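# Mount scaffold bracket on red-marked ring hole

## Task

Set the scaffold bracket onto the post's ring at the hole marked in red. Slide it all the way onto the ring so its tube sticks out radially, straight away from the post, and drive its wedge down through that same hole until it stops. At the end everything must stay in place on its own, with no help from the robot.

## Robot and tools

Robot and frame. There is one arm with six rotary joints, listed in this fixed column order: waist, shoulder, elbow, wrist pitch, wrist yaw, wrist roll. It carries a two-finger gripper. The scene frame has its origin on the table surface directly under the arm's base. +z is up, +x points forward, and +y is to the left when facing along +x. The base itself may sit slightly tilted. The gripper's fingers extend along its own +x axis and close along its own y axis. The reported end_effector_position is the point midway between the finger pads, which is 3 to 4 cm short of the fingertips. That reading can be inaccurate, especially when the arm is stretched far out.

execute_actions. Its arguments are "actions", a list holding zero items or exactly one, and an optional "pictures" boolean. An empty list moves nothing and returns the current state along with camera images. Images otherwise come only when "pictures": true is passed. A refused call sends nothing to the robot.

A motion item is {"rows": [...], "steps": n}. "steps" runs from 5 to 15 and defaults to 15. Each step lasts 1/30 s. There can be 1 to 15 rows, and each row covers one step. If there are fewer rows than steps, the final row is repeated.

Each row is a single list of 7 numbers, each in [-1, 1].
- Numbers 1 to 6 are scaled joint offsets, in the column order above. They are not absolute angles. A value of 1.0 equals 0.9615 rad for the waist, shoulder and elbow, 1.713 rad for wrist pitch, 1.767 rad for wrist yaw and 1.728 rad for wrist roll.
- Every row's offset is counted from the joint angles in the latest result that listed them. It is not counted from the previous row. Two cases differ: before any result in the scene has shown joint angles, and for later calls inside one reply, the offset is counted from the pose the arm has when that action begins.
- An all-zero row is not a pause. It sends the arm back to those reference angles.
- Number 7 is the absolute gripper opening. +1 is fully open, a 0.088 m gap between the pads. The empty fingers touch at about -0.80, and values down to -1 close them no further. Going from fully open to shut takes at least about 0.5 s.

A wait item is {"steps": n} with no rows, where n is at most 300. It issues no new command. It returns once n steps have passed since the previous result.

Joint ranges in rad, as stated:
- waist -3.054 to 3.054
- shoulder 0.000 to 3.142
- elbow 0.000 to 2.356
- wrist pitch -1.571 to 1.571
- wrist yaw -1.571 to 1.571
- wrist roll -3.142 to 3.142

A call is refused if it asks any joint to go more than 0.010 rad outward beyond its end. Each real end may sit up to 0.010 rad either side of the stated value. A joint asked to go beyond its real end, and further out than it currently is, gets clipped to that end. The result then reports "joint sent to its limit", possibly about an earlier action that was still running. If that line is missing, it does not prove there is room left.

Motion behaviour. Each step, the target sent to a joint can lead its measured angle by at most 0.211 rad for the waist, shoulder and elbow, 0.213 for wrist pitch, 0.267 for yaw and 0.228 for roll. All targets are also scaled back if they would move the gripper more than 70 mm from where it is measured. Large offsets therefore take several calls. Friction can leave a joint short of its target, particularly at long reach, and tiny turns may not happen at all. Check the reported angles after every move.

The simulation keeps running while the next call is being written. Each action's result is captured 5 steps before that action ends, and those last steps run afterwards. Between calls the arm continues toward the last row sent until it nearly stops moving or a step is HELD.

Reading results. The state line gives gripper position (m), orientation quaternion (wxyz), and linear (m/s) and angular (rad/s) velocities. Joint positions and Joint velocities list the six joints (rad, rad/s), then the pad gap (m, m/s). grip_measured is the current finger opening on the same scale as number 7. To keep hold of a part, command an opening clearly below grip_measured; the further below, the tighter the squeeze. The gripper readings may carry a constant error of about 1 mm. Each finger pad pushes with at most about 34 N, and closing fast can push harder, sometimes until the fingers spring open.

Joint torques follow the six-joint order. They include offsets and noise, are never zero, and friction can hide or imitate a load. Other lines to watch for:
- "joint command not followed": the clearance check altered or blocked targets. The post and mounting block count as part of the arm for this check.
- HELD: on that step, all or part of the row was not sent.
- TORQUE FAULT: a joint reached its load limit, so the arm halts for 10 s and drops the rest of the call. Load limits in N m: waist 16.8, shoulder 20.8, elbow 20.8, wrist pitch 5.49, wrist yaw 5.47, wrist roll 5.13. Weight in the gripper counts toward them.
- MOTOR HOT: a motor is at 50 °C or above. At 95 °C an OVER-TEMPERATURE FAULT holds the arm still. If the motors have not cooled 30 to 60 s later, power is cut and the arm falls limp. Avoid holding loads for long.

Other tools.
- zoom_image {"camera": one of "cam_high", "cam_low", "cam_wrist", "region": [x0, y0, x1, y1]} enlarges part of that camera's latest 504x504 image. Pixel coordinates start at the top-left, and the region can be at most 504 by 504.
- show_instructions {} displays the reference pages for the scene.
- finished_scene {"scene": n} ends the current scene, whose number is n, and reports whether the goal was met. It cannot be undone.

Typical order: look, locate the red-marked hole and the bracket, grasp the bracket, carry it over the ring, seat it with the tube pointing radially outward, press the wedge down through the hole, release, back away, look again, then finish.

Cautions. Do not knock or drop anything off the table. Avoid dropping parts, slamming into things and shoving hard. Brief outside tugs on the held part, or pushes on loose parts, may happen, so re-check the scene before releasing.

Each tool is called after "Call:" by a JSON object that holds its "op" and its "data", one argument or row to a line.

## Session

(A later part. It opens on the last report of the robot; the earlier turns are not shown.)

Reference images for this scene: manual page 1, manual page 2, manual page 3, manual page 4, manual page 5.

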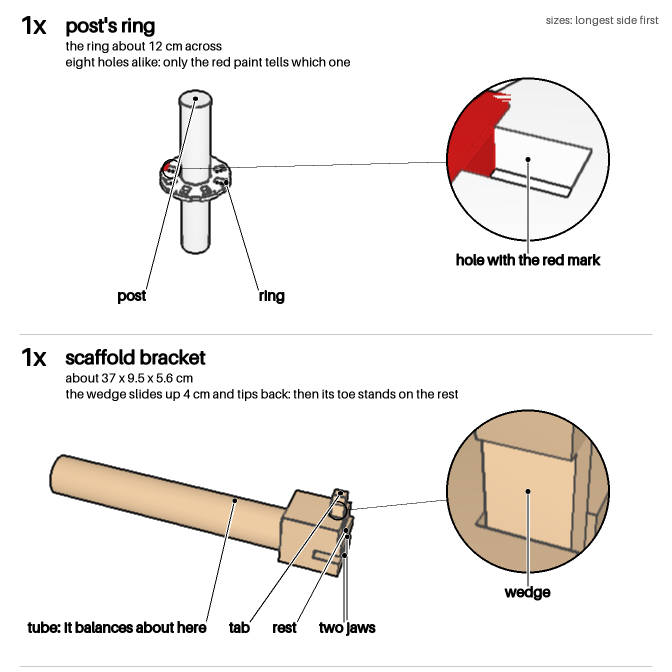

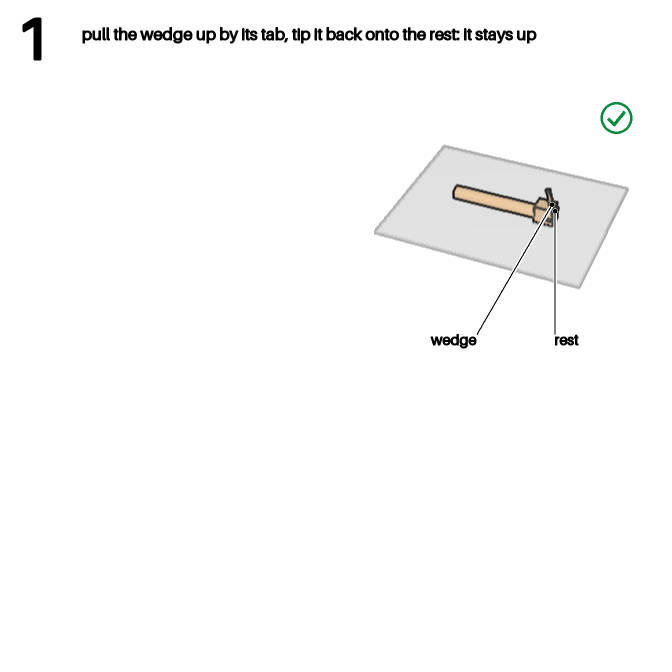

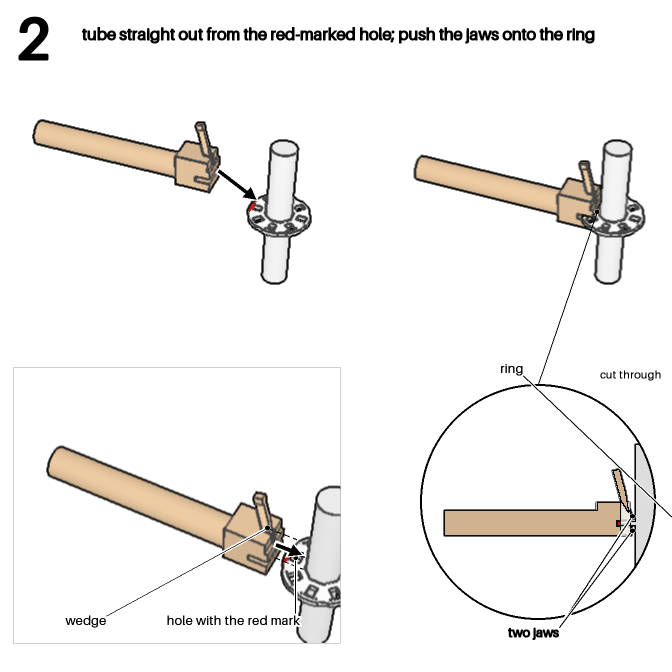

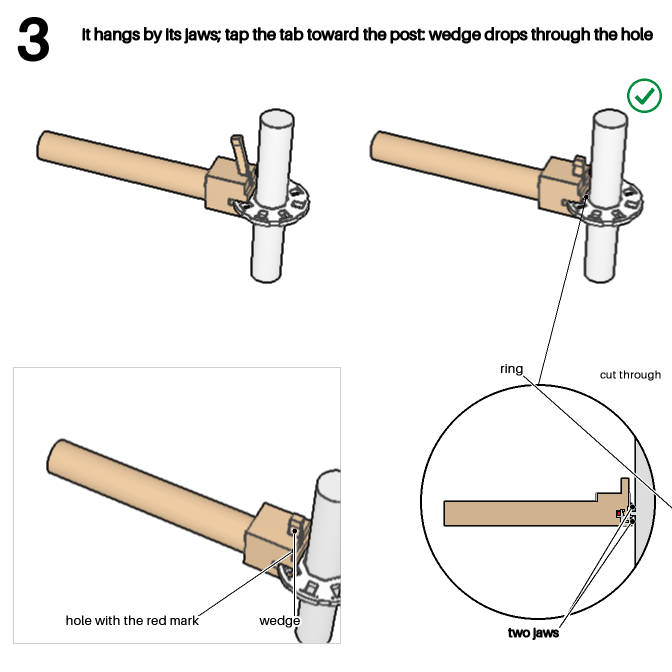

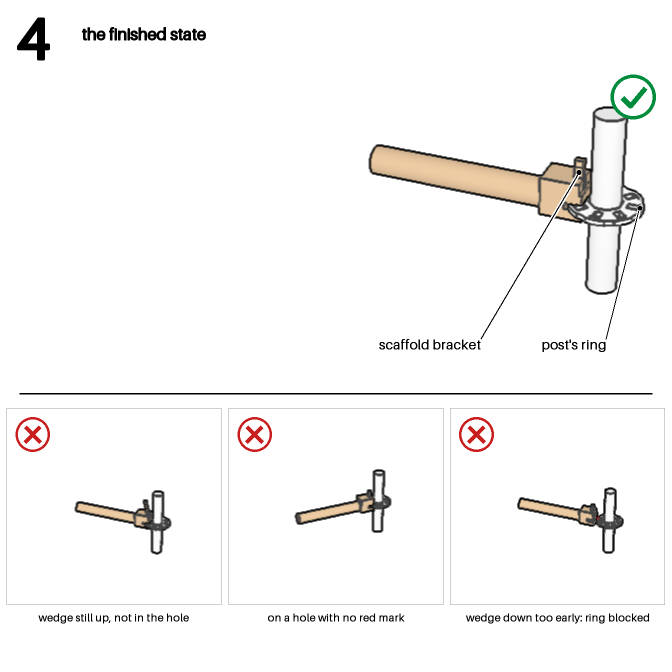

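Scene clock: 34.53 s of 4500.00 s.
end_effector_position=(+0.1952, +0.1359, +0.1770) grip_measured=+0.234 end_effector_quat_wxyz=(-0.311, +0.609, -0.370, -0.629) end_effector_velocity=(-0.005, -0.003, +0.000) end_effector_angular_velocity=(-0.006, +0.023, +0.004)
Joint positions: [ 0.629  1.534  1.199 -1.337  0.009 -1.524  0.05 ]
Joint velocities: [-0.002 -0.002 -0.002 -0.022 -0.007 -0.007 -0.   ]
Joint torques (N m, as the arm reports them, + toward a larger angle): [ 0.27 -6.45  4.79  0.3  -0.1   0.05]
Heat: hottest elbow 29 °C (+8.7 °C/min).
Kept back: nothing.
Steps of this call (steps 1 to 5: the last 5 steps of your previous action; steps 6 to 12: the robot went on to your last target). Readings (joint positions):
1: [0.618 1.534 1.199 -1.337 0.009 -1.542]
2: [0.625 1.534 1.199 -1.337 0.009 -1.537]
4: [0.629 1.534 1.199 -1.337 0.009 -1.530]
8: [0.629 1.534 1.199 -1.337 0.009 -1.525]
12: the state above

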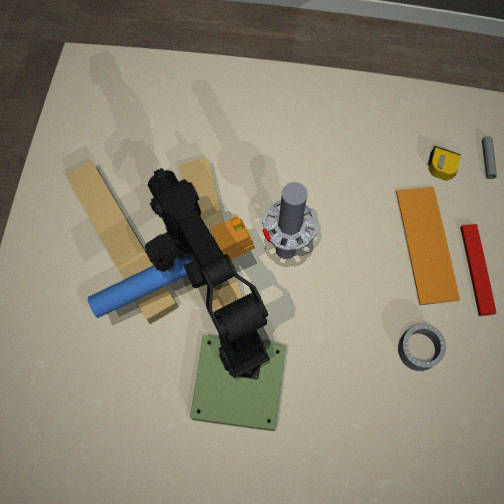

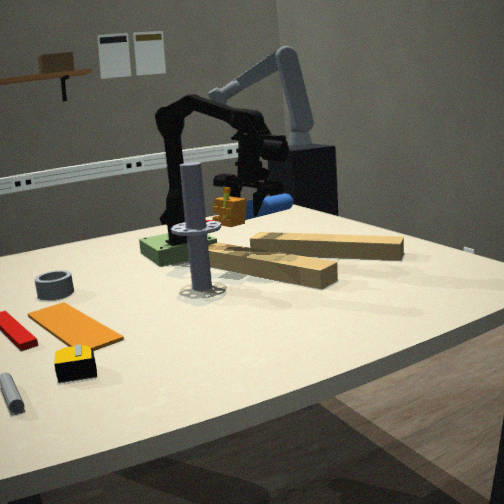

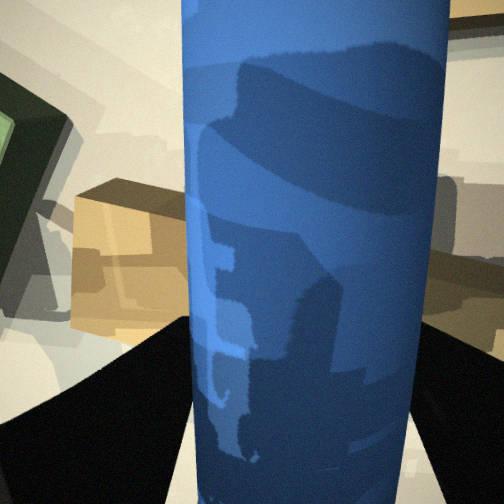

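Call:
{"op": "execute_actions", "data": {
  "actions": [
    {"rows":[[0.002,0.015,0,0.011,0,-0.002,-0.9],[0.004,0.03,0,0.023,0,-0.004,-0.9],[0.006,0.045,0,0.034,0,-0.006,-0.9],[0.008,0.06,0,0.045,0,-0.008,-0.9],[0.01,0.075,0,0.056,0,-0.01,-0.9],[0.012,0.09,0,0.068,0,-0.012,-0.9],[0.014,0.105,0,0.079,0,-0.014,-0.9],[0.016,0.12,0,0.09,0,-0.016,-0.9],[0.018,0.135,0,0.102,0,-0.018,-0.9],[0.02,0.15,0,0.113,0,-0.02,-0.9]],"steps":15}
  ]
}}

Call:
{"op": "execute_actions", "data": {
  "actions": [
    {"rows":[[0.001,0.015,0,0.011,0,-0.001,-0.9],[0.002,0.03,0,0.023,0,-0.002,-0.9],[0.003,0.045,0,0.034,0,-0.003,-0.9],[0.004,0.06,0,0.045,0,-0.004,-0.9],[0.005,0.075,0.003,0.056,0,-0.005,-0.9],[0.005,0.09,0.005,0.068,0,-0.005,-0.9],[0.005,0.105,0.007,0.079,0,-0.005,-0.9],[0.005,0.12,0.007,0.09,0,-0.005,-0.9]],"steps":15}
  ]
}}

Call:
{"op": "execute_actions", "data": {
  "actions": [
    {"steps":12}
  ],
  "pictures": true
}}

Scene clock: 35.43 s of 4500.00 s.
end_effector_position=(+0.2196, +0.1567, +0.1469) grip_measured=+0.234 end_effector_quat_wxyz=(-0.309, +0.620, -0.350, -0.631) end_effector_velocity=(+0.088, +0.080, -0.120) end_effector_angular_velocity=(+0.065, -0.093, +0.167)
Joint positions: [ 0.641  1.648  1.195 -1.191  0.009 -1.548  0.05 ]
Joint velocities: [ 0.056  0.437 -0.012  0.564  0.007 -0.11   0.   ]
Joint torques (N m, as the arm reports them, + toward a larger angle): [ 0.23 -7.17  4.81  0.45 -0.14 -0.07]
Heat: hottest elbow 29 °C (+8.5 °C/min).
Steps of this call (steps 1 to 17: the robot went on to your last target; steps 18 to 27: the first 10 steps of this action). Readings (joint positions):
18: [0.629 1.536 1.199 -1.336 0.009 -1.523]
19: [0.629 1.540 1.198 -1.330 0.009 -1.524]
21: [0.630 1.559 1.198 -1.300 0.009 -1.528]
25: [0.637 1.618 1.196 -1.228 0.009 -1.541]
27: the state above

Scene clock: 35.93 s of 4500.00 s.
end_effector_position=(+0.2444, +0.1785, +0.1069) grip_measured=+0.234 end_effector_quat_wxyz=(-0.310, +0.626, -0.333, -0.633) end_effector_velocity=(+0.041, +0.037, -0.076) end_effector_angular_velocity=(+0.018, -0.038, +0.000)
Joint positions: [ 0.648  1.788  1.192 -1.02   0.002 -1.566  0.05 ]
Joint velocities: [0.022 0.261 0.002 0.3   0.007 0.022 0.001]
Joint torques (N m, as the arm reports them, + toward a larger angle): [ 0.07 -8.48  4.95  0.43  0.12  0.06]
Heat: hottest elbow 29 °C (+8.3 °C/min).
Steps of this call (steps 1 to 5: the last 5 steps of your previous action; steps 6 to 15: the first 10 steps of this action, its rows measured from where the robot was after step 5). Readings (joint positions):
5: [0.646 1.684 1.193 -1.152 0.009 -1.555]
6: [0.646 1.686 1.192 -1.151 0.009 -1.555]
7: [0.646 1.690 1.192 -1.144 0.009 -1.555]
9: [0.646 1.709 1.192 -1.114 0.009 -1.557]
13: [0.647 1.767 1.192 -1.048 0.005 -1.565]
15: the state above

Scene clock: 36.33 s of 4500.00 s.
end_effector_position=(+0.2468, +0.1804, +0.1040) grip_measured=+0.234 end_effector_quat_wxyz=(-0.312, +0.628, -0.331, -0.632) end_effector_velocity=(-0.002, -0.001, +0.000) end_effector_angular_velocity=(+0.002, +0.010, +0.005)
Joint positions: [ 0.649  1.797  1.192 -1.004  0.004 -1.566  0.05 ]
Joint velocities: [-0.002 -0.002 -0.002 -0.007 -0.007 -0.007 -0.   ]
Joint torques (N m, as the arm reports them, + toward a larger angle): [ 0.05 -7.43  4.96  0.83  0.08  0.06]
Heat: hottest elbow 29 °C (+8.3 °C/min).
Kept back: nothing.
Steps of this call (steps 1 to 5: the last 5 steps of your previous action; steps 6 to 12: the robot went on to your last target). Readings (joint positions):
1: [0.649 1.794 1.192 -1.013 0.003 -1.566]
2: [0.649 1.797 1.192 -1.012 0.003 -1.566]
4: [0.649 1.797 1.192 -1.010 0.004 -1.566]
8: [0.649 1.797 1.192 -1.005 0.004 -1.566]
12: the state above

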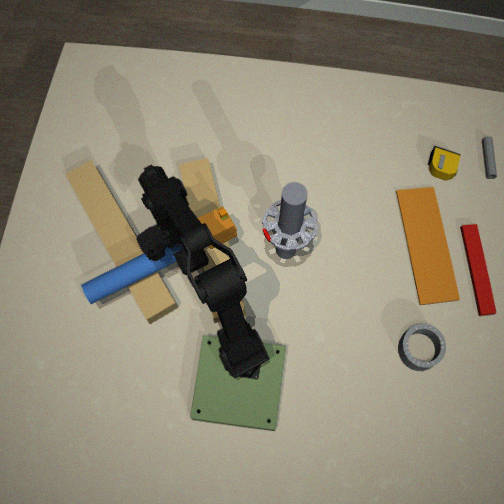

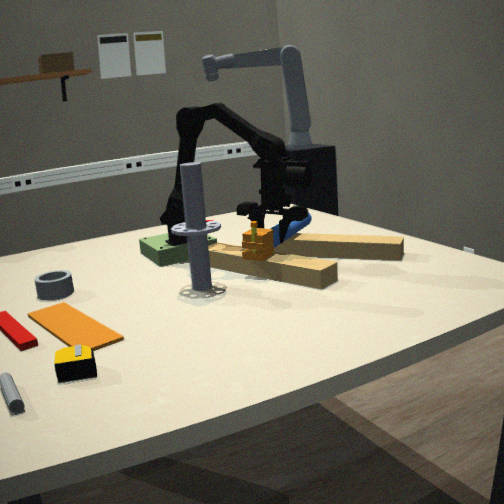

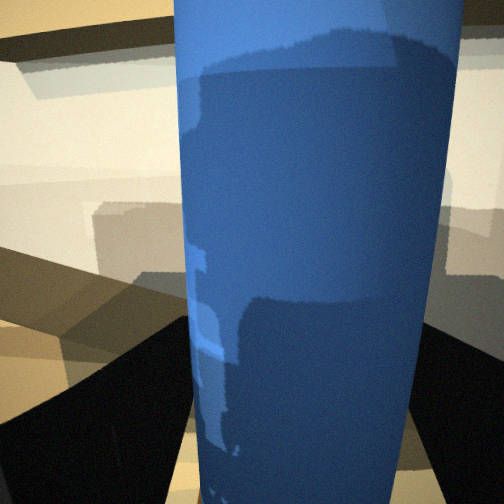

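Resting on beams. Release and lift.

Call:
{"op": "execute_actions", "data": {
  "actions": [
    {"rows":[[0,0,0,0,0,0,1]],"steps":15}
  ]
}}

Call:
{"op": "execute_actions", "data": {
  "actions": [
    {"rows":[[0,-0.03,0,-0.02,0,0,1],[0,-0.06,0,-0.045,0,0,1],[0,-0.1,0,-0.075,0,0,1],[0,-0.14,0,-0.105,0,0,1],[0,-0.18,0,-0.135,0,0,1],[0,-0.22,0,-0.165,0,0,1],[0,-0.26,0,-0.195,0,0,1],[0,-0.28,0,-0.21,0,0,1]],"steps":15}
  ]
}}

Call:
{"op": "execute_actions", "data": {
  "actions": [
    {"steps":10}
  ],
  "pictures": true
}}

Call:
{"op": "zoom_image", "data": {
  "camera": "cam_high",
  "region": [70, 170, 330, 350]
}}

Call:
{"op": "zoom_image", "data": {
  "camera": "cam_low",
  "region": [200, 190, 330, 290]
}}

Scene clock: 37.00 s of 4500.00 s.
end_effector_position=(+0.2466, +0.1803, +0.1040) grip_measured=+0.283 end_effector_quat_wxyz=(-0.312, +0.628, -0.331, -0.632) end_effector_velocity=(-0.001, +0.003, +0.000) end_effector_angular_velocity=(+0.022, +0.007, -0.010)
Joint positions: [ 0.649  1.797  1.192 -1.005  0.004 -1.566  0.053]
Joint velocities: [-0.002 -0.002 -0.002  0.007 -0.022  0.007  0.11 ]
Joint torques (N m, as the arm reports them, + toward a larger angle): [-0.09 -7.61  4.2   0.46 -0.13 -0.02]
Heat: hottest elbow 29 °C (+8.1 °C/min).
Steps of this call (steps 1 to 10: the robot went on to your last target; steps 11 to 20: the first 10 steps of this action). Readings (joint positions):
11: [0.649 1.797 1.192 -1.004 0.004 -1.566]
12: [0.649 1.797 1.192 -1.004 0.004 -1.566]
14: [0.649 1.797 1.192 -1.004 0.004 -1.566]
18: [0.649 1.797 1.192 -1.004 0.004 -1.566]
20: the state above

Scene clock: 37.50 s of 4500.00 s.
end_effector_position=(+0.1937, +0.1417, +0.1701) grip_measured=+1.000 end_effector_quat_wxyz=(-0.288, +0.615, -0.354, -0.643) end_effector_velocity=(-0.072, -0.053, +0.159) end_effector_angular_velocity=(+0.146, -0.211, +0.011)
Joint positions: [ 0.649  1.556  1.191 -1.32   0.004 -1.567  0.088]
Joint velocities: [ 0.002 -0.623  0.051 -0.418  0.007 -0.007  0.   ]
Joint torques (N m, as the arm reports them, + toward a larger angle): [-0.07 -3.62  4.05  0.28 -0.14  0.01]
Heat: hottest elbow 29 °C (+8.0 °C/min).
Steps of this call (steps 1 to 5: the last 5 steps of your previous action; steps 6 to 15: the first 10 steps of this action, its rows measured from where the robot was after step 5). Readings (joint positions):
5: [0.649 1.797 1.192 -1.005 0.004 -1.566]
6: [0.649 1.795 1.192 -1.007 0.004 -1.566]
7: [0.649 1.788 1.192 -1.021 0.004 -1.566]
9: [0.649 1.752 1.191 -1.091 0.004 -1.566]
13: [0.649 1.614 1.190 -1.271 0.004 -1.567]
15: the state above

Scene clock: 37.83 s of 4500.00 s.
end_effector_position=(+0.1866, +0.1366, +0.1766) grip_measured=+1.000 end_effector_quat_wxyz=(-0.283, +0.613, -0.358, -0.645) end_effector_velocity=(-0.001, -0.003, +0.000) end_effector_angular_velocity=(-0.008, +0.003, +0.020)
Joint positions: [ 0.649  1.532  1.194 -1.361  0.004 -1.567  0.088]
Joint velocities: [-0.002 -0.002 -0.002 -0.007  0.007 -0.022  0.   ]
Joint torques (N m, as the arm reports them, + toward a larger angle): [-0.14 -6.11  4.18 -0.01 -0.14  0.02]
Heat: hottest elbow 29 °C (+7.9 °C/min).
Kept back: nothing.
Steps of this call (steps 1 to 5: the last 5 steps of your previous action; steps 6 to 10: the robot went on to your last target). Readings (joint positions):
1: [0.649 1.541 1.193 -1.332 0.004 -1.567]
2: [0.649 1.534 1.194 -1.341 0.004 -1.567]
4: [0.649 1.532 1.194 -1.352 0.004 -1.567]
8: [0.649 1.532 1.194 -1.360 0.004 -1.567]
10: the state above

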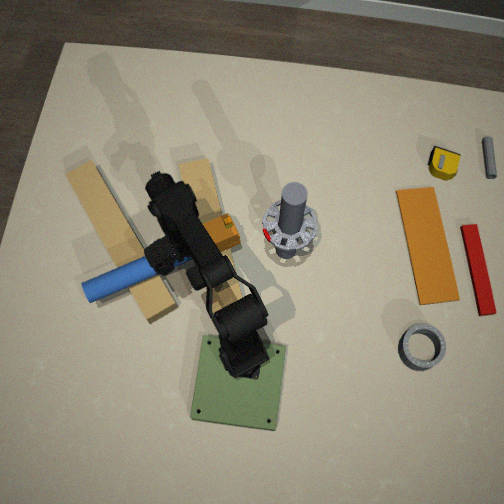

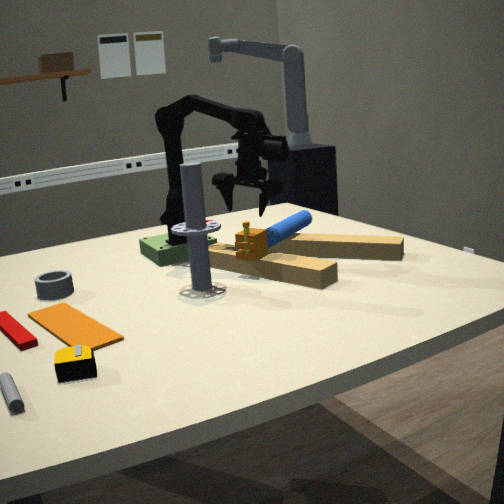

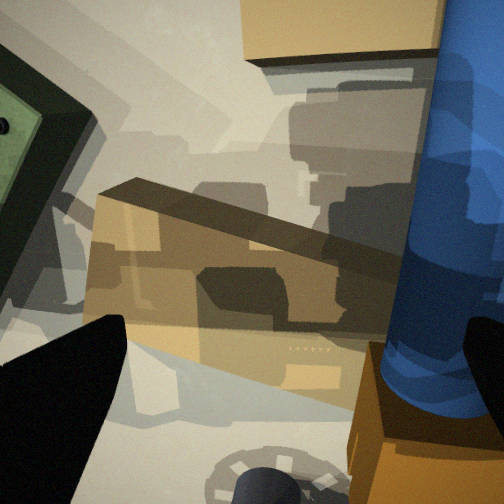

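Region (70, 170, 330, 350) of cam_high's 504x504 image, scaled by 1.938, with more detail than that image has; it fills the top 349 rows of this view, and the rest is white.

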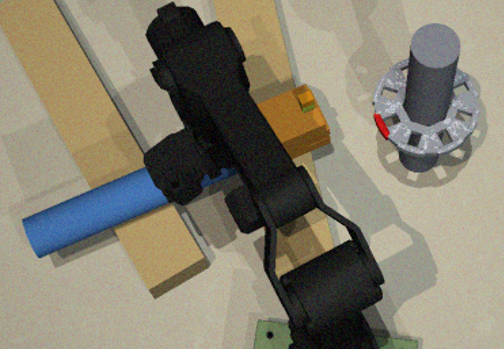

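Region (200, 190, 330, 290) of cam_low's 504x504 image, scaled by 3.877, with more detail than that image has; it fills the top 388 rows of this view, and the rest is white.

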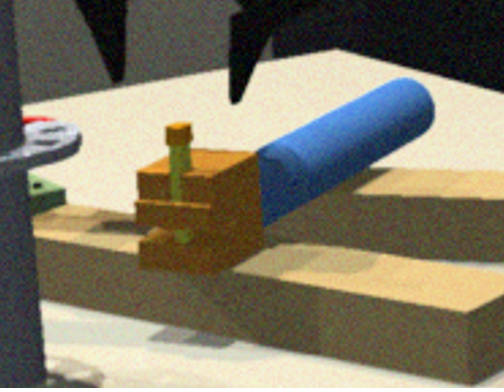

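Call:
{"op": "execute_actions", "data": {
  "actions": [
    {"rows":[[-0.05,0.03,0.05,0,0,-0.03,0.3],[-0.1,0.07,0.1,0.004,0,-0.06,0.3],[-0.16,0.11,0.15,0.008,0,-0.09,0.3],[-0.22,0.15,0.2,0.012,0,-0.12,0.3],[-0.28,0.19,0.25,0.015,0,-0.15,0.3],[-0.34,0.23,0.3,0.018,0,-0.18,0.3],[-0.39,0.27,0.35,0.02,0,-0.21,0.3],[-0.43,0.3,0.39,0.022,0,-0.235,0.3],[-0.446,0.312,0.404,0.022,0,-0.248,0.3]],"steps":15}
  ]
}}

Call:
{"op": "execute_actions", "data": {
  "actions": [
    {"steps":20}
  ],
  "pictures": true
}}

Call:
{"op": "zoom_image", "data": {
  "camera": "cam_high",
  "region": [130, 130, 330, 290]
}}

Call:
{"op": "zoom_image", "data": {
  "camera": "cam_low",
  "region": [180, 150, 330, 290]
}}

Scene clock: 39.30 s of 4500.00 s.
end_effector_position=(+0.3139, +0.0824, +0.1906) grip_measured=+0.318 end_effector_quat_wxyz=(-0.326, +0.630, -0.325, -0.626) end_effector_velocity=(+0.296, -0.282, -0.011) end_effector_angular_velocity=(+0.003, -0.231, -0.255)
Joint positions: [ 0.276  1.784  1.526 -1.32   0.004 -1.926  0.055]
Joint velocities: [-1.038  0.637  0.725  0.139  0.066 -0.784 -0.009]
Joint torques (N m, as the arm reports them, + toward a larger angle): [ 2.31 -8.23  4.28 -0.17 -0.22 -0.1 ]
Heat: hottest elbow 29 °C (+7.6 °C/min).
Steps of this call (steps 1 to 30: the robot went on to your last target; steps 31 to 34: nothing new was sent; steps 35 to 44: the first 10 steps of this action). Readings (joint positions):
35: [0.646 1.535 1.198 -1.365 0.003 -1.577]
36: [0.630 1.546 1.214 -1.369 0.002 -1.602]
38: [0.564 1.592 1.279 -1.361 0.001 -1.675]
42: [0.364 1.728 1.457 -1.334 0.001 -1.855]
44: the state above

Scene clock: 39.97 s of 4500.00 s.
end_effector_position=(+0.3299, +0.0665, +0.1908) grip_measured=+0.300 end_effector_quat_wxyz=(-0.324, +0.634, -0.320, -0.625) end_effector_velocity=(-0.001, +0.000, +0.001) end_effector_angular_velocity=(+0.007, +0.004, +0.005)
Joint positions: [ 0.22   1.823  1.574 -1.321  0.006 -1.993  0.054]
Joint velocities: [-0.002 -0.002  0.002 -0.007 -0.007 -0.007 -0.   ]
Joint torques (N m, as the arm reports them, + toward a larger angle): [ 0.1  -7.11  5.3   0.3  -0.24 -0.07]
Heat: hottest elbow 29 °C (+7.5 °C/min).
Kept back: nothing.
Steps of this call (steps 1 to 5: the last 5 steps of your previous action; steps 6 to 20: the robot went on to your last target). Readings (joint positions):
1: [0.247 1.800 1.544 -1.319 0.006 -1.947]
2: [0.229 1.810 1.554 -1.319 0.006 -1.961]
4: [0.217 1.819 1.563 -1.321 0.006 -1.978]
8: [0.220 1.821 1.572 -1.321 0.006 -1.990]
20: the state above

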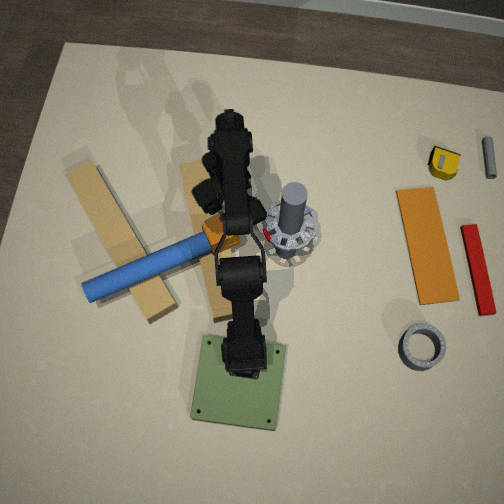

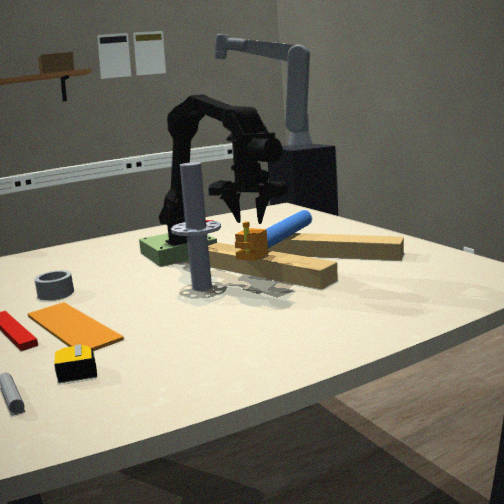

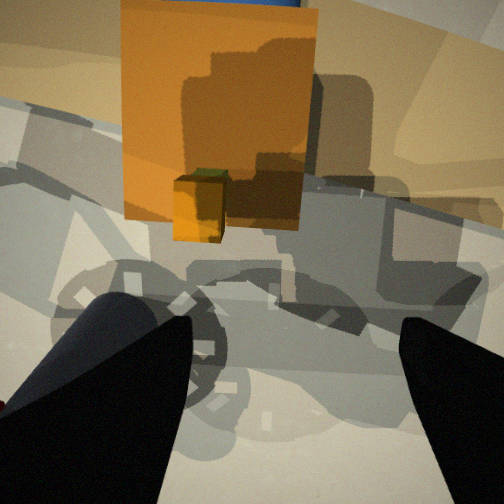

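Region (130, 130, 330, 290) of cam_high's 504x504 image, scaled by 2.520, with more detail than that image has; it fills the top 403 rows of this view, and the rest is white.

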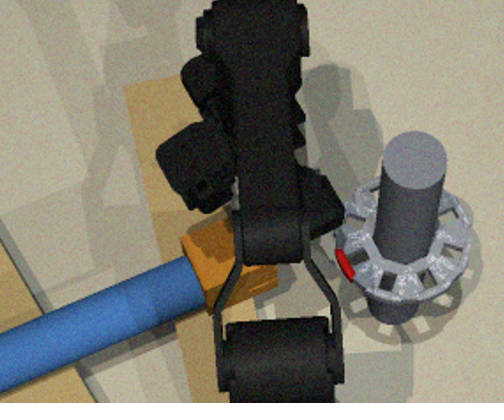

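Region (180, 150, 330, 290) of cam_low's 504x504 image, scaled by 3.360, with more detail than that image has; it fills the top 470 rows of this view, and the rest is white.

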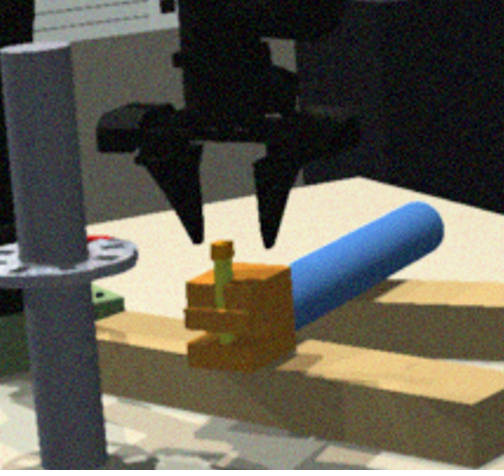

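Call:
{"op": "execute_actions", "data": {
  "actions": [
    {"rows":[[0.01,-0.03,-0.035,0.004,0,0.004,0.3],[0.02,-0.06,-0.07,0.008,0,0.008,0.3],[0.03,-0.09,-0.105,0.012,0,0.012,0.3],[0.03,-0.115,-0.135,0.015,0,0.016,0.3],[0.03,-0.13,-0.152,0.015,0,0.018,0.3]],"steps":12}
  ]
}}

Call:
{"op": "execute_actions", "data": {
  "actions": [
    {"steps":12}
  ],
  "pictures": true
}}

Call:
{"op": "zoom_image", "data": {
  "camera": "cam_low",
  "region": [180, 150, 330, 290]
}}

Scene clock: 42.23 s of 4500.00 s.
end_effector_position=(+0.3025, +0.0690, +0.1906) grip_measured=+0.300 end_effector_quat_wxyz=(-0.322, +0.633, -0.320, -0.626) end_effector_velocity=(-0.080, +0.001, +0.032) end_effector_angular_velocity=(+0.011, -0.081, -0.000)
Joint positions: [ 0.245  1.726  1.458 -1.307  0.006 -1.97   0.054]
Joint velocities: [ 0.066 -0.364 -0.291  0.007  0.007  0.066 -0.   ]
Joint torques (N m, as the arm reports them, + toward a larger angle): [-0.27 -7.62  4.05  0.98 -0.11  0.06]
Heat: hottest shoulder 29 °C (+7.1 °C/min).
Steps of this call (steps 1 to 15: the robot went on to your last target; steps 16 to 61: nothing new was sent; steps 62 to 68: the first 7 steps of this action). Readings (joint positions):
62: [0.220 1.821 1.572 -1.320 0.006 -1.993]
63: [0.222 1.813 1.561 -1.315 0.006 -1.991]
65: [0.232 1.779 1.515 -1.308 0.006 -1.981]
68: the state above

Scene clock: 42.63 s of 4500.00 s.
end_effector_position=(+0.2987, +0.0687, +0.1911) grip_measured=+0.300 end_effector_quat_wxyz=(-0.325, +0.635, -0.320, -0.624) end_effector_velocity=(-0.002, -0.000, -0.001) end_effector_angular_velocity=(+0.004, +0.014, +0.005)
Joint positions: [ 0.247  1.706  1.436 -1.298  0.006 -1.964  0.054]
Joint velocities: [-0.002  0.002 -0.002 -0.007 -0.007 -0.007  0.   ]
Joint torques (N m, as the arm reports them, + toward a larger angle): [ 0.14 -8.39  3.79  0.68 -0.12  0.05]
Heat: hottest shoulder 29 °C (+7.0 °C/min).
Kept back: nothing.
Steps of this call (steps 1 to 5: the last 5 steps of your previous action; steps 6 to 12: the robot went on to your last target). Readings (joint positions):
1: [0.247 1.717 1.451 -1.304 0.006 -1.968]
2: [0.247 1.711 1.447 -1.301 0.006 -1.967]
4: [0.247 1.707 1.443 -1.299 0.006 -1.965]
8: [0.247 1.706 1.437 -1.299 0.006 -1.965]
12: the state above

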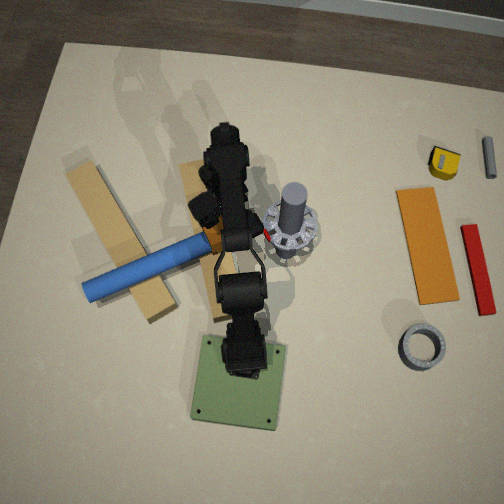

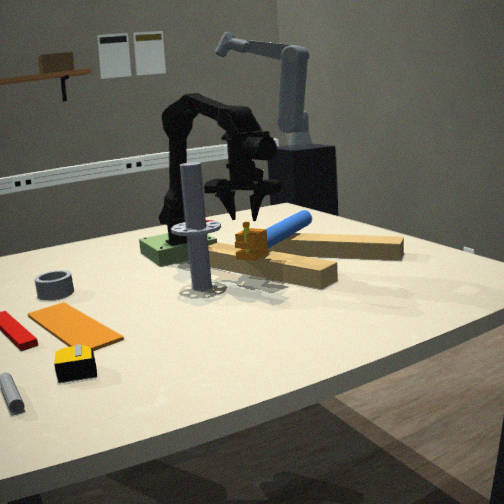

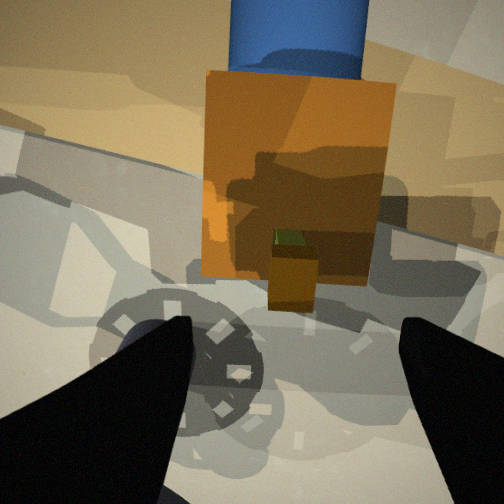

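Region (180, 150, 330, 290) of cam_low's 504x504 image, scaled by 3.360, with more detail than that image has; it fills the top 470 rows of this view, and the rest is white.

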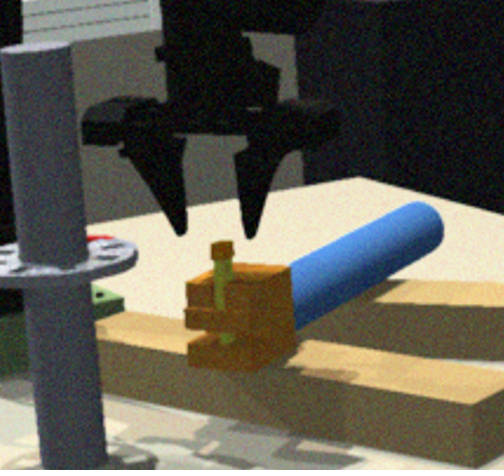

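Call:
{"op": "execute_actions", "data": {
  "actions": [
    {"rows":[[0.02,-0.01,-0.012,0.001,0,0.011,0.3],[0.04,-0.02,-0.025,0.002,0,0.022,0.3],[0.06,-0.03,-0.035,0.004,0,0.033,0.3],[0.073,-0.034,-0.04,0.004,0,0.042,0.3]],"steps":12}
  ]
}}

Call:
{"op": "execute_actions", "data": {
  "actions": [
    {"steps":12}
  ],
  "pictures": true
}}

Call:
{"op": "zoom_image", "data": {
  "camera": "cam_low",
  "region": [180, 150, 330, 290]
}}

Scene clock: 43.57 s of 4500.00 s.
end_effector_position=(+0.2880, +0.0858, +0.1903) grip_measured=+0.300 end_effector_quat_wxyz=(-0.324, +0.634, -0.319, -0.625) end_effector_velocity=(-0.030, +0.050, +0.005) end_effector_angular_velocity=(+0.009, -0.006, +0.059)
Joint positions: [ 0.31   1.685  1.41  -1.295  0.006 -1.904  0.054]
Joint velocities: [ 0.183 -0.061 -0.046 -0.007 -0.007  0.125  0.   ]
Joint torques (N m, as the arm reports them, + toward a larger angle): [-0.72 -8.04  3.77  0.68 -0.12  0.08]
Heat: hottest shoulder 29 °C (+6.9 °C/min).
Steps of this call (steps 1 to 21: the robot went on to your last target; steps 22 to 28: the first 7 steps of this action). Readings (joint positions):
22: [0.248 1.706 1.436 -1.298 0.006 -1.960]
23: [0.253 1.704 1.433 -1.297 0.006 -1.952]
25: [0.276 1.695 1.422 -1.295 0.006 -1.926]
28: the state above

Scene clock: 43.97 s of 4500.00 s.
end_effector_position=(+0.2868, +0.0873, +0.1904) grip_measured=+0.300 end_effector_quat_wxyz=(-0.325, +0.634, -0.321, -0.624) end_effector_velocity=(-0.005, -0.002, -0.001) end_effector_angular_velocity=(-0.015, +0.023, -0.005)
Joint positions: [ 0.316  1.681  1.407 -1.294  0.006 -1.894  0.054]
Joint velocities: [ 0.002  0.002 -0.002 -0.022  0.007  0.007 -0.   ]
Joint torques (N m, as the arm reports them, + toward a larger angle): [ 0.09 -8.1   3.78  0.69 -0.13  0.05]
Heat: hottest shoulder 29 °C (+6.8 °C/min).
Kept back: nothing.
Steps of this call (steps 1 to 5: the last 5 steps of your previous action; steps 6 to 12: the robot went on to your last target). Readings (joint positions):
1: [0.314 1.683 1.409 -1.295 0.006 -1.901]
2: [0.316 1.683 1.409 -1.295 0.006 -1.899]
4: [0.316 1.682 1.408 -1.294 0.006 -1.896]
8: [0.316 1.681 1.407 -1.294 0.006 -1.894]
12: the state above

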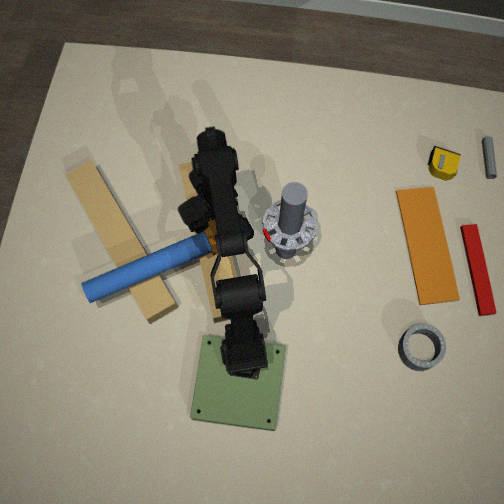

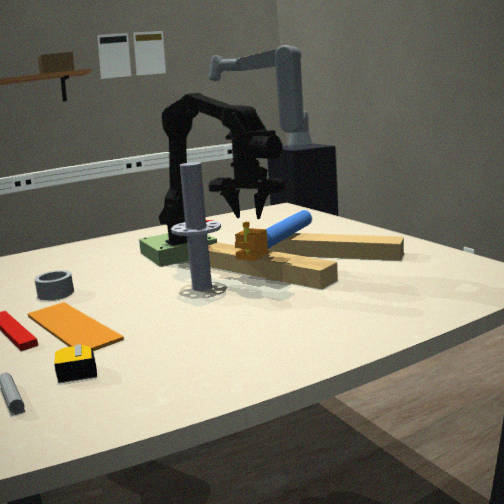

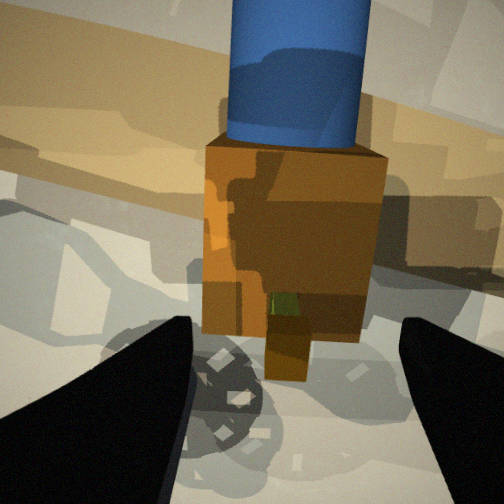

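Region (180, 150, 330, 290) of cam_low's 504x504 image, scaled by 3.360, with more detail than that image has; it fills the top 470 rows of this view, and the rest is white.

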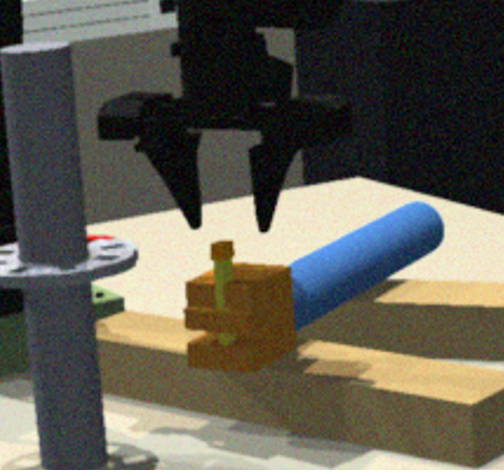

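Call:
{"op": "execute_actions", "data": {
  "actions": [
    {"rows":[[-0.01,0.002,-0.02,0.012,0,-0.006,0.3],[-0.02,0.004,-0.04,0.024,0,-0.012,0.3],[-0.022,0.006,-0.06,0.036,0,-0.013,0.3],[-0.022,0.007,-0.076,0.047,0,-0.013,0.3]],"steps":12}
  ]
}}

Call:
{"op": "execute_actions", "data": {
  "actions": [
    {"steps":12}
  ],
  "pictures": true
}}

Call:
{"op": "zoom_image", "data": {
  "camera": "cam_low",
  "region": [180, 150, 330, 290]
}}

Scene clock: 44.70 s of 4500.00 s.
end_effector_position=(+0.2890, +0.0823, +0.1754) grip_measured=+0.300 end_effector_quat_wxyz=(-0.326, +0.635, -0.320, -0.623) end_effector_velocity=(-0.020, -0.015, -0.054) end_effector_angular_velocity=(-0.025, +0.112, +0.005)
Joint positions: [ 0.298  1.684  1.349 -1.231  0.006 -1.912  0.054]
Joint velocities: [-0.032  0.022 -0.188  0.095 -0.007 -0.037 -0.   ]
Joint torques (N m, as the arm reports them, + toward a larger angle): [-0.2  -6.88  4.29  0.8  -0.14 -0.08]
Heat: hottest shoulder 29 °C (+6.7 °C/min).
Steps of this call (steps 1 to 15: the robot went on to your last target; steps 16 to 22: the first 7 steps of this action). Readings (joint positions):
16: [0.316 1.681 1.405 -1.291 0.006 -1.894]
17: [0.314 1.681 1.400 -1.281 0.006 -1.899]
19: [0.306 1.681 1.379 -1.252 0.006 -1.907]
22: the state above

Scene clock: 45.10 s of 4500.00 s.
end_effector_position=(+0.2902, +0.0824, +0.1734) grip_measured=+0.300 end_effector_quat_wxyz=(-0.327, +0.637, -0.318, -0.622) end_effector_velocity=(+0.000, +0.003, -0.001) end_effector_angular_velocity=(+0.021, +0.004, +0.020)
Joint positions: [ 0.297  1.684  1.342 -1.217  0.006 -1.914  0.054]
Joint velocities: [-0.002  0.002 -0.002  0.007 -0.022 -0.022  0.   ]
Joint torques (N m, as the arm reports them, + toward a larger angle): [-0.3  -6.65  3.77  0.7  -0.13 -0.09]
Heat: hottest shoulder 29 °C (+6.7 °C/min).
Kept back: nothing.
Steps of this call (steps 1 to 5: the last 5 steps of your previous action; steps 6 to 12: the robot went on to your last target). Readings (joint positions):
1: [0.297 1.684 1.345 -1.226 0.006 -1.913]
2: [0.297 1.684 1.343 -1.223 0.006 -1.913]
4: [0.297 1.684 1.342 -1.219 0.006 -1.914]
8: [0.297 1.684 1.342 -1.218 0.006 -1.914]
12: the state above

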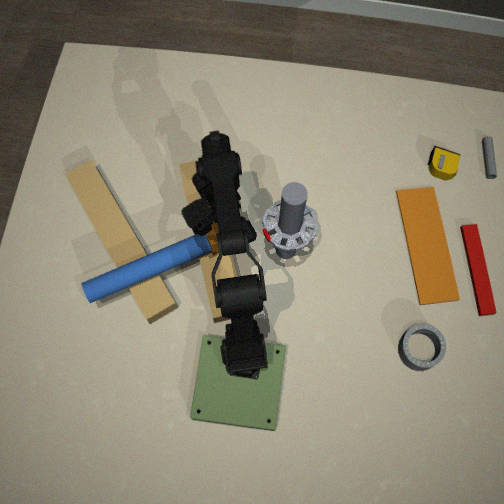

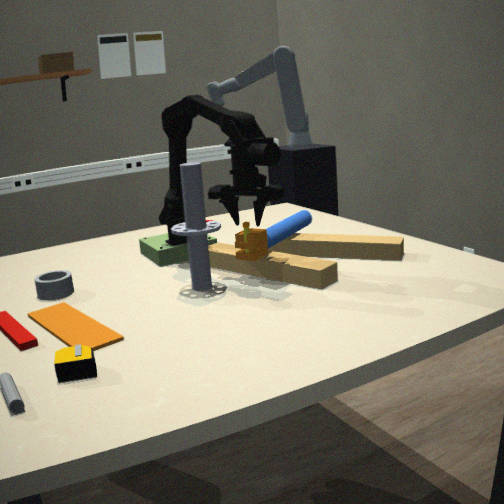

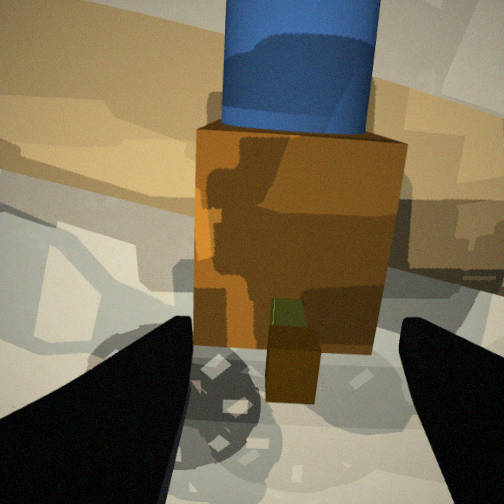

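Region (180, 150, 330, 290) of cam_low's 504x504 image, scaled by 3.360, with more detail than that image has; it fills the top 470 rows of this view, and the rest is white.

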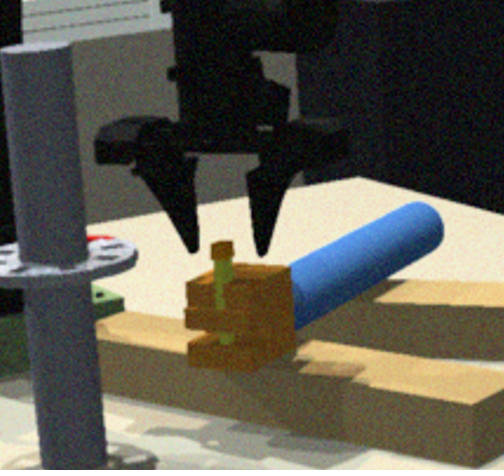

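Call:
{"op": "execute_actions", "data": {
  "actions": [
    {"rows":[[0,0.002,-0.015,0.009,0,0,0.3],[0,0.003,-0.032,0.018,0,0,0.3],[0,0.003,-0.032,0.018,0,0,0.3],[0,0.003,-0.032,0.018,0,0,0.3],[0,0.003,-0.032,0.018,0,0,0.3],[0,0.003,-0.032,0.018,0,0,0.3],[0,0.003,-0.032,0.018,0,0,0.0],[0,0.003,-0.032,0.018,0,0,-0.3],[0,0.003,-0.032,0.018,0,0,-0.5],[0,0.003,-0.032,0.018,0,0,-0.7],[0,0.003,-0.032,0.018,0,0,-0.9]],"steps":15}
  ]
}}

Call:
{"op": "execute_actions", "data": {
  "actions": [
    {"steps":15}
  ],
  "pictures": true
}}

Call:
{"op": "zoom_image", "data": {
  "camera": "cam_low",
  "region": [180, 150, 330, 290]
}}

Scene clock: 45.80 s of 4500.00 s.
end_effector_position=(+0.2907, +0.0826, +0.1679) grip_measured=-0.117 end_effector_quat_wxyz=(-0.328, +0.638, -0.316, -0.620) end_effector_velocity=(+0.001, +0.003, +0.001) end_effector_angular_velocity=(+0.025, -0.006, -0.009)
Joint positions: [ 0.297  1.684  1.32  -1.19   0.006 -1.914  0.033]
Joint velocities: [-0.002 -0.002  0.002  0.007 -0.022  0.007 -0.185]
Joint torques (N m, as the arm reports them, + toward a larger angle): [-0.04 -6.77  3.77  0.69 -0.13 -0.01]
Heat: hottest shoulder 29 °C (+6.6 °C/min).
Steps of this call (steps 1 to 11: the robot went on to your last target; steps 12 to 21: the first 10 steps of this action). Readings (joint positions):
12: [0.297 1.684 1.341 -1.215 0.006 -1.914]
13: [0.297 1.684 1.337 -1.207 0.006 -1.914]
15: [0.297 1.684 1.329 -1.197 0.006 -1.914]
19: [0.297 1.684 1.320 -1.192 0.006 -1.914]
21: the state above

Scene clock: 46.30 s of 4500.00 s.
end_effector_position=(+0.2910, +0.0827, +0.1677) grip_measured=-0.537 end_effector_quat_wxyz=(-0.330, +0.638, -0.317, -0.620) end_effector_velocity=(-0.002, -0.000, +0.000) end_effector_angular_velocity=(+0.005, +0.009, +0.005)
Joint positions: [ 0.297  1.684  1.319 -1.188  0.006 -1.91   0.013]
Joint velocities: [-0.002 -0.002 -0.002 -0.007 -0.007 -0.007 -0.   ]
Joint torques (N m, as the arm reports them, + toward a larger angle): [-0.03 -6.82  3.84  0.56 -0.12 -0.15]
Heat: hottest shoulder 29 °C (+6.5 °C/min).
Kept back: nothing.
Steps of this call (steps 1 to 5: the last 5 steps of your previous action; steps 6 to 15: the robot went on to your last target). Readings (joint positions):
1: [0.297 1.684 1.320 -1.190 0.006 -1.914]
2: [0.297 1.684 1.320 -1.190 0.006 -1.914]
4: [0.297 1.684 1.319 -1.189 0.006 -1.912]
8: [0.297 1.684 1.319 -1.188 0.006 -1.911]
15: the state above
The arm was judged still, so your last target was given up. Only a new action makes it travel on or press farther. Fingers that are still opening or closing keep moving.

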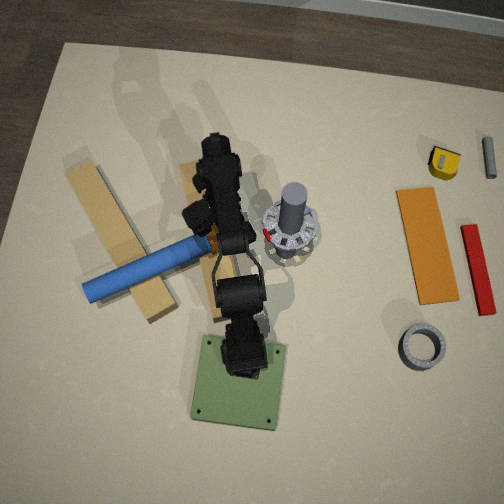

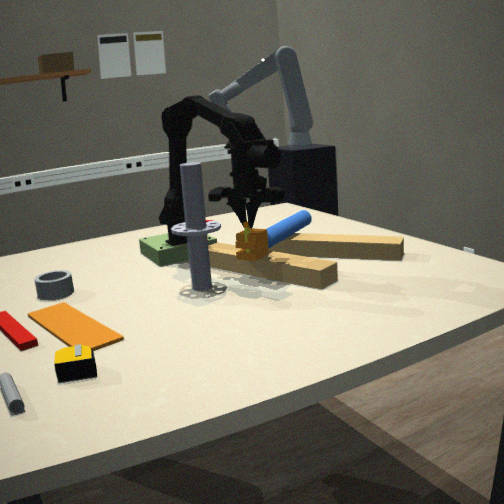

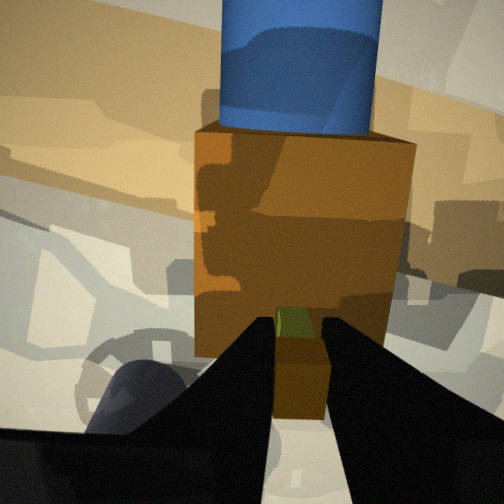

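Region (180, 150, 330, 290) of cam_low's 504x504 image, scaled by 3.360, with more detail than that image has; it fills the top 470 rows of this view, and the rest is white.

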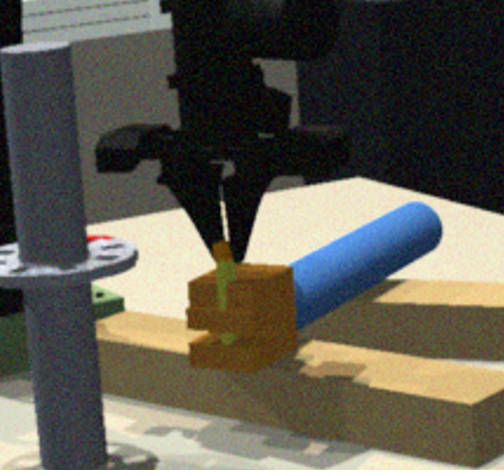

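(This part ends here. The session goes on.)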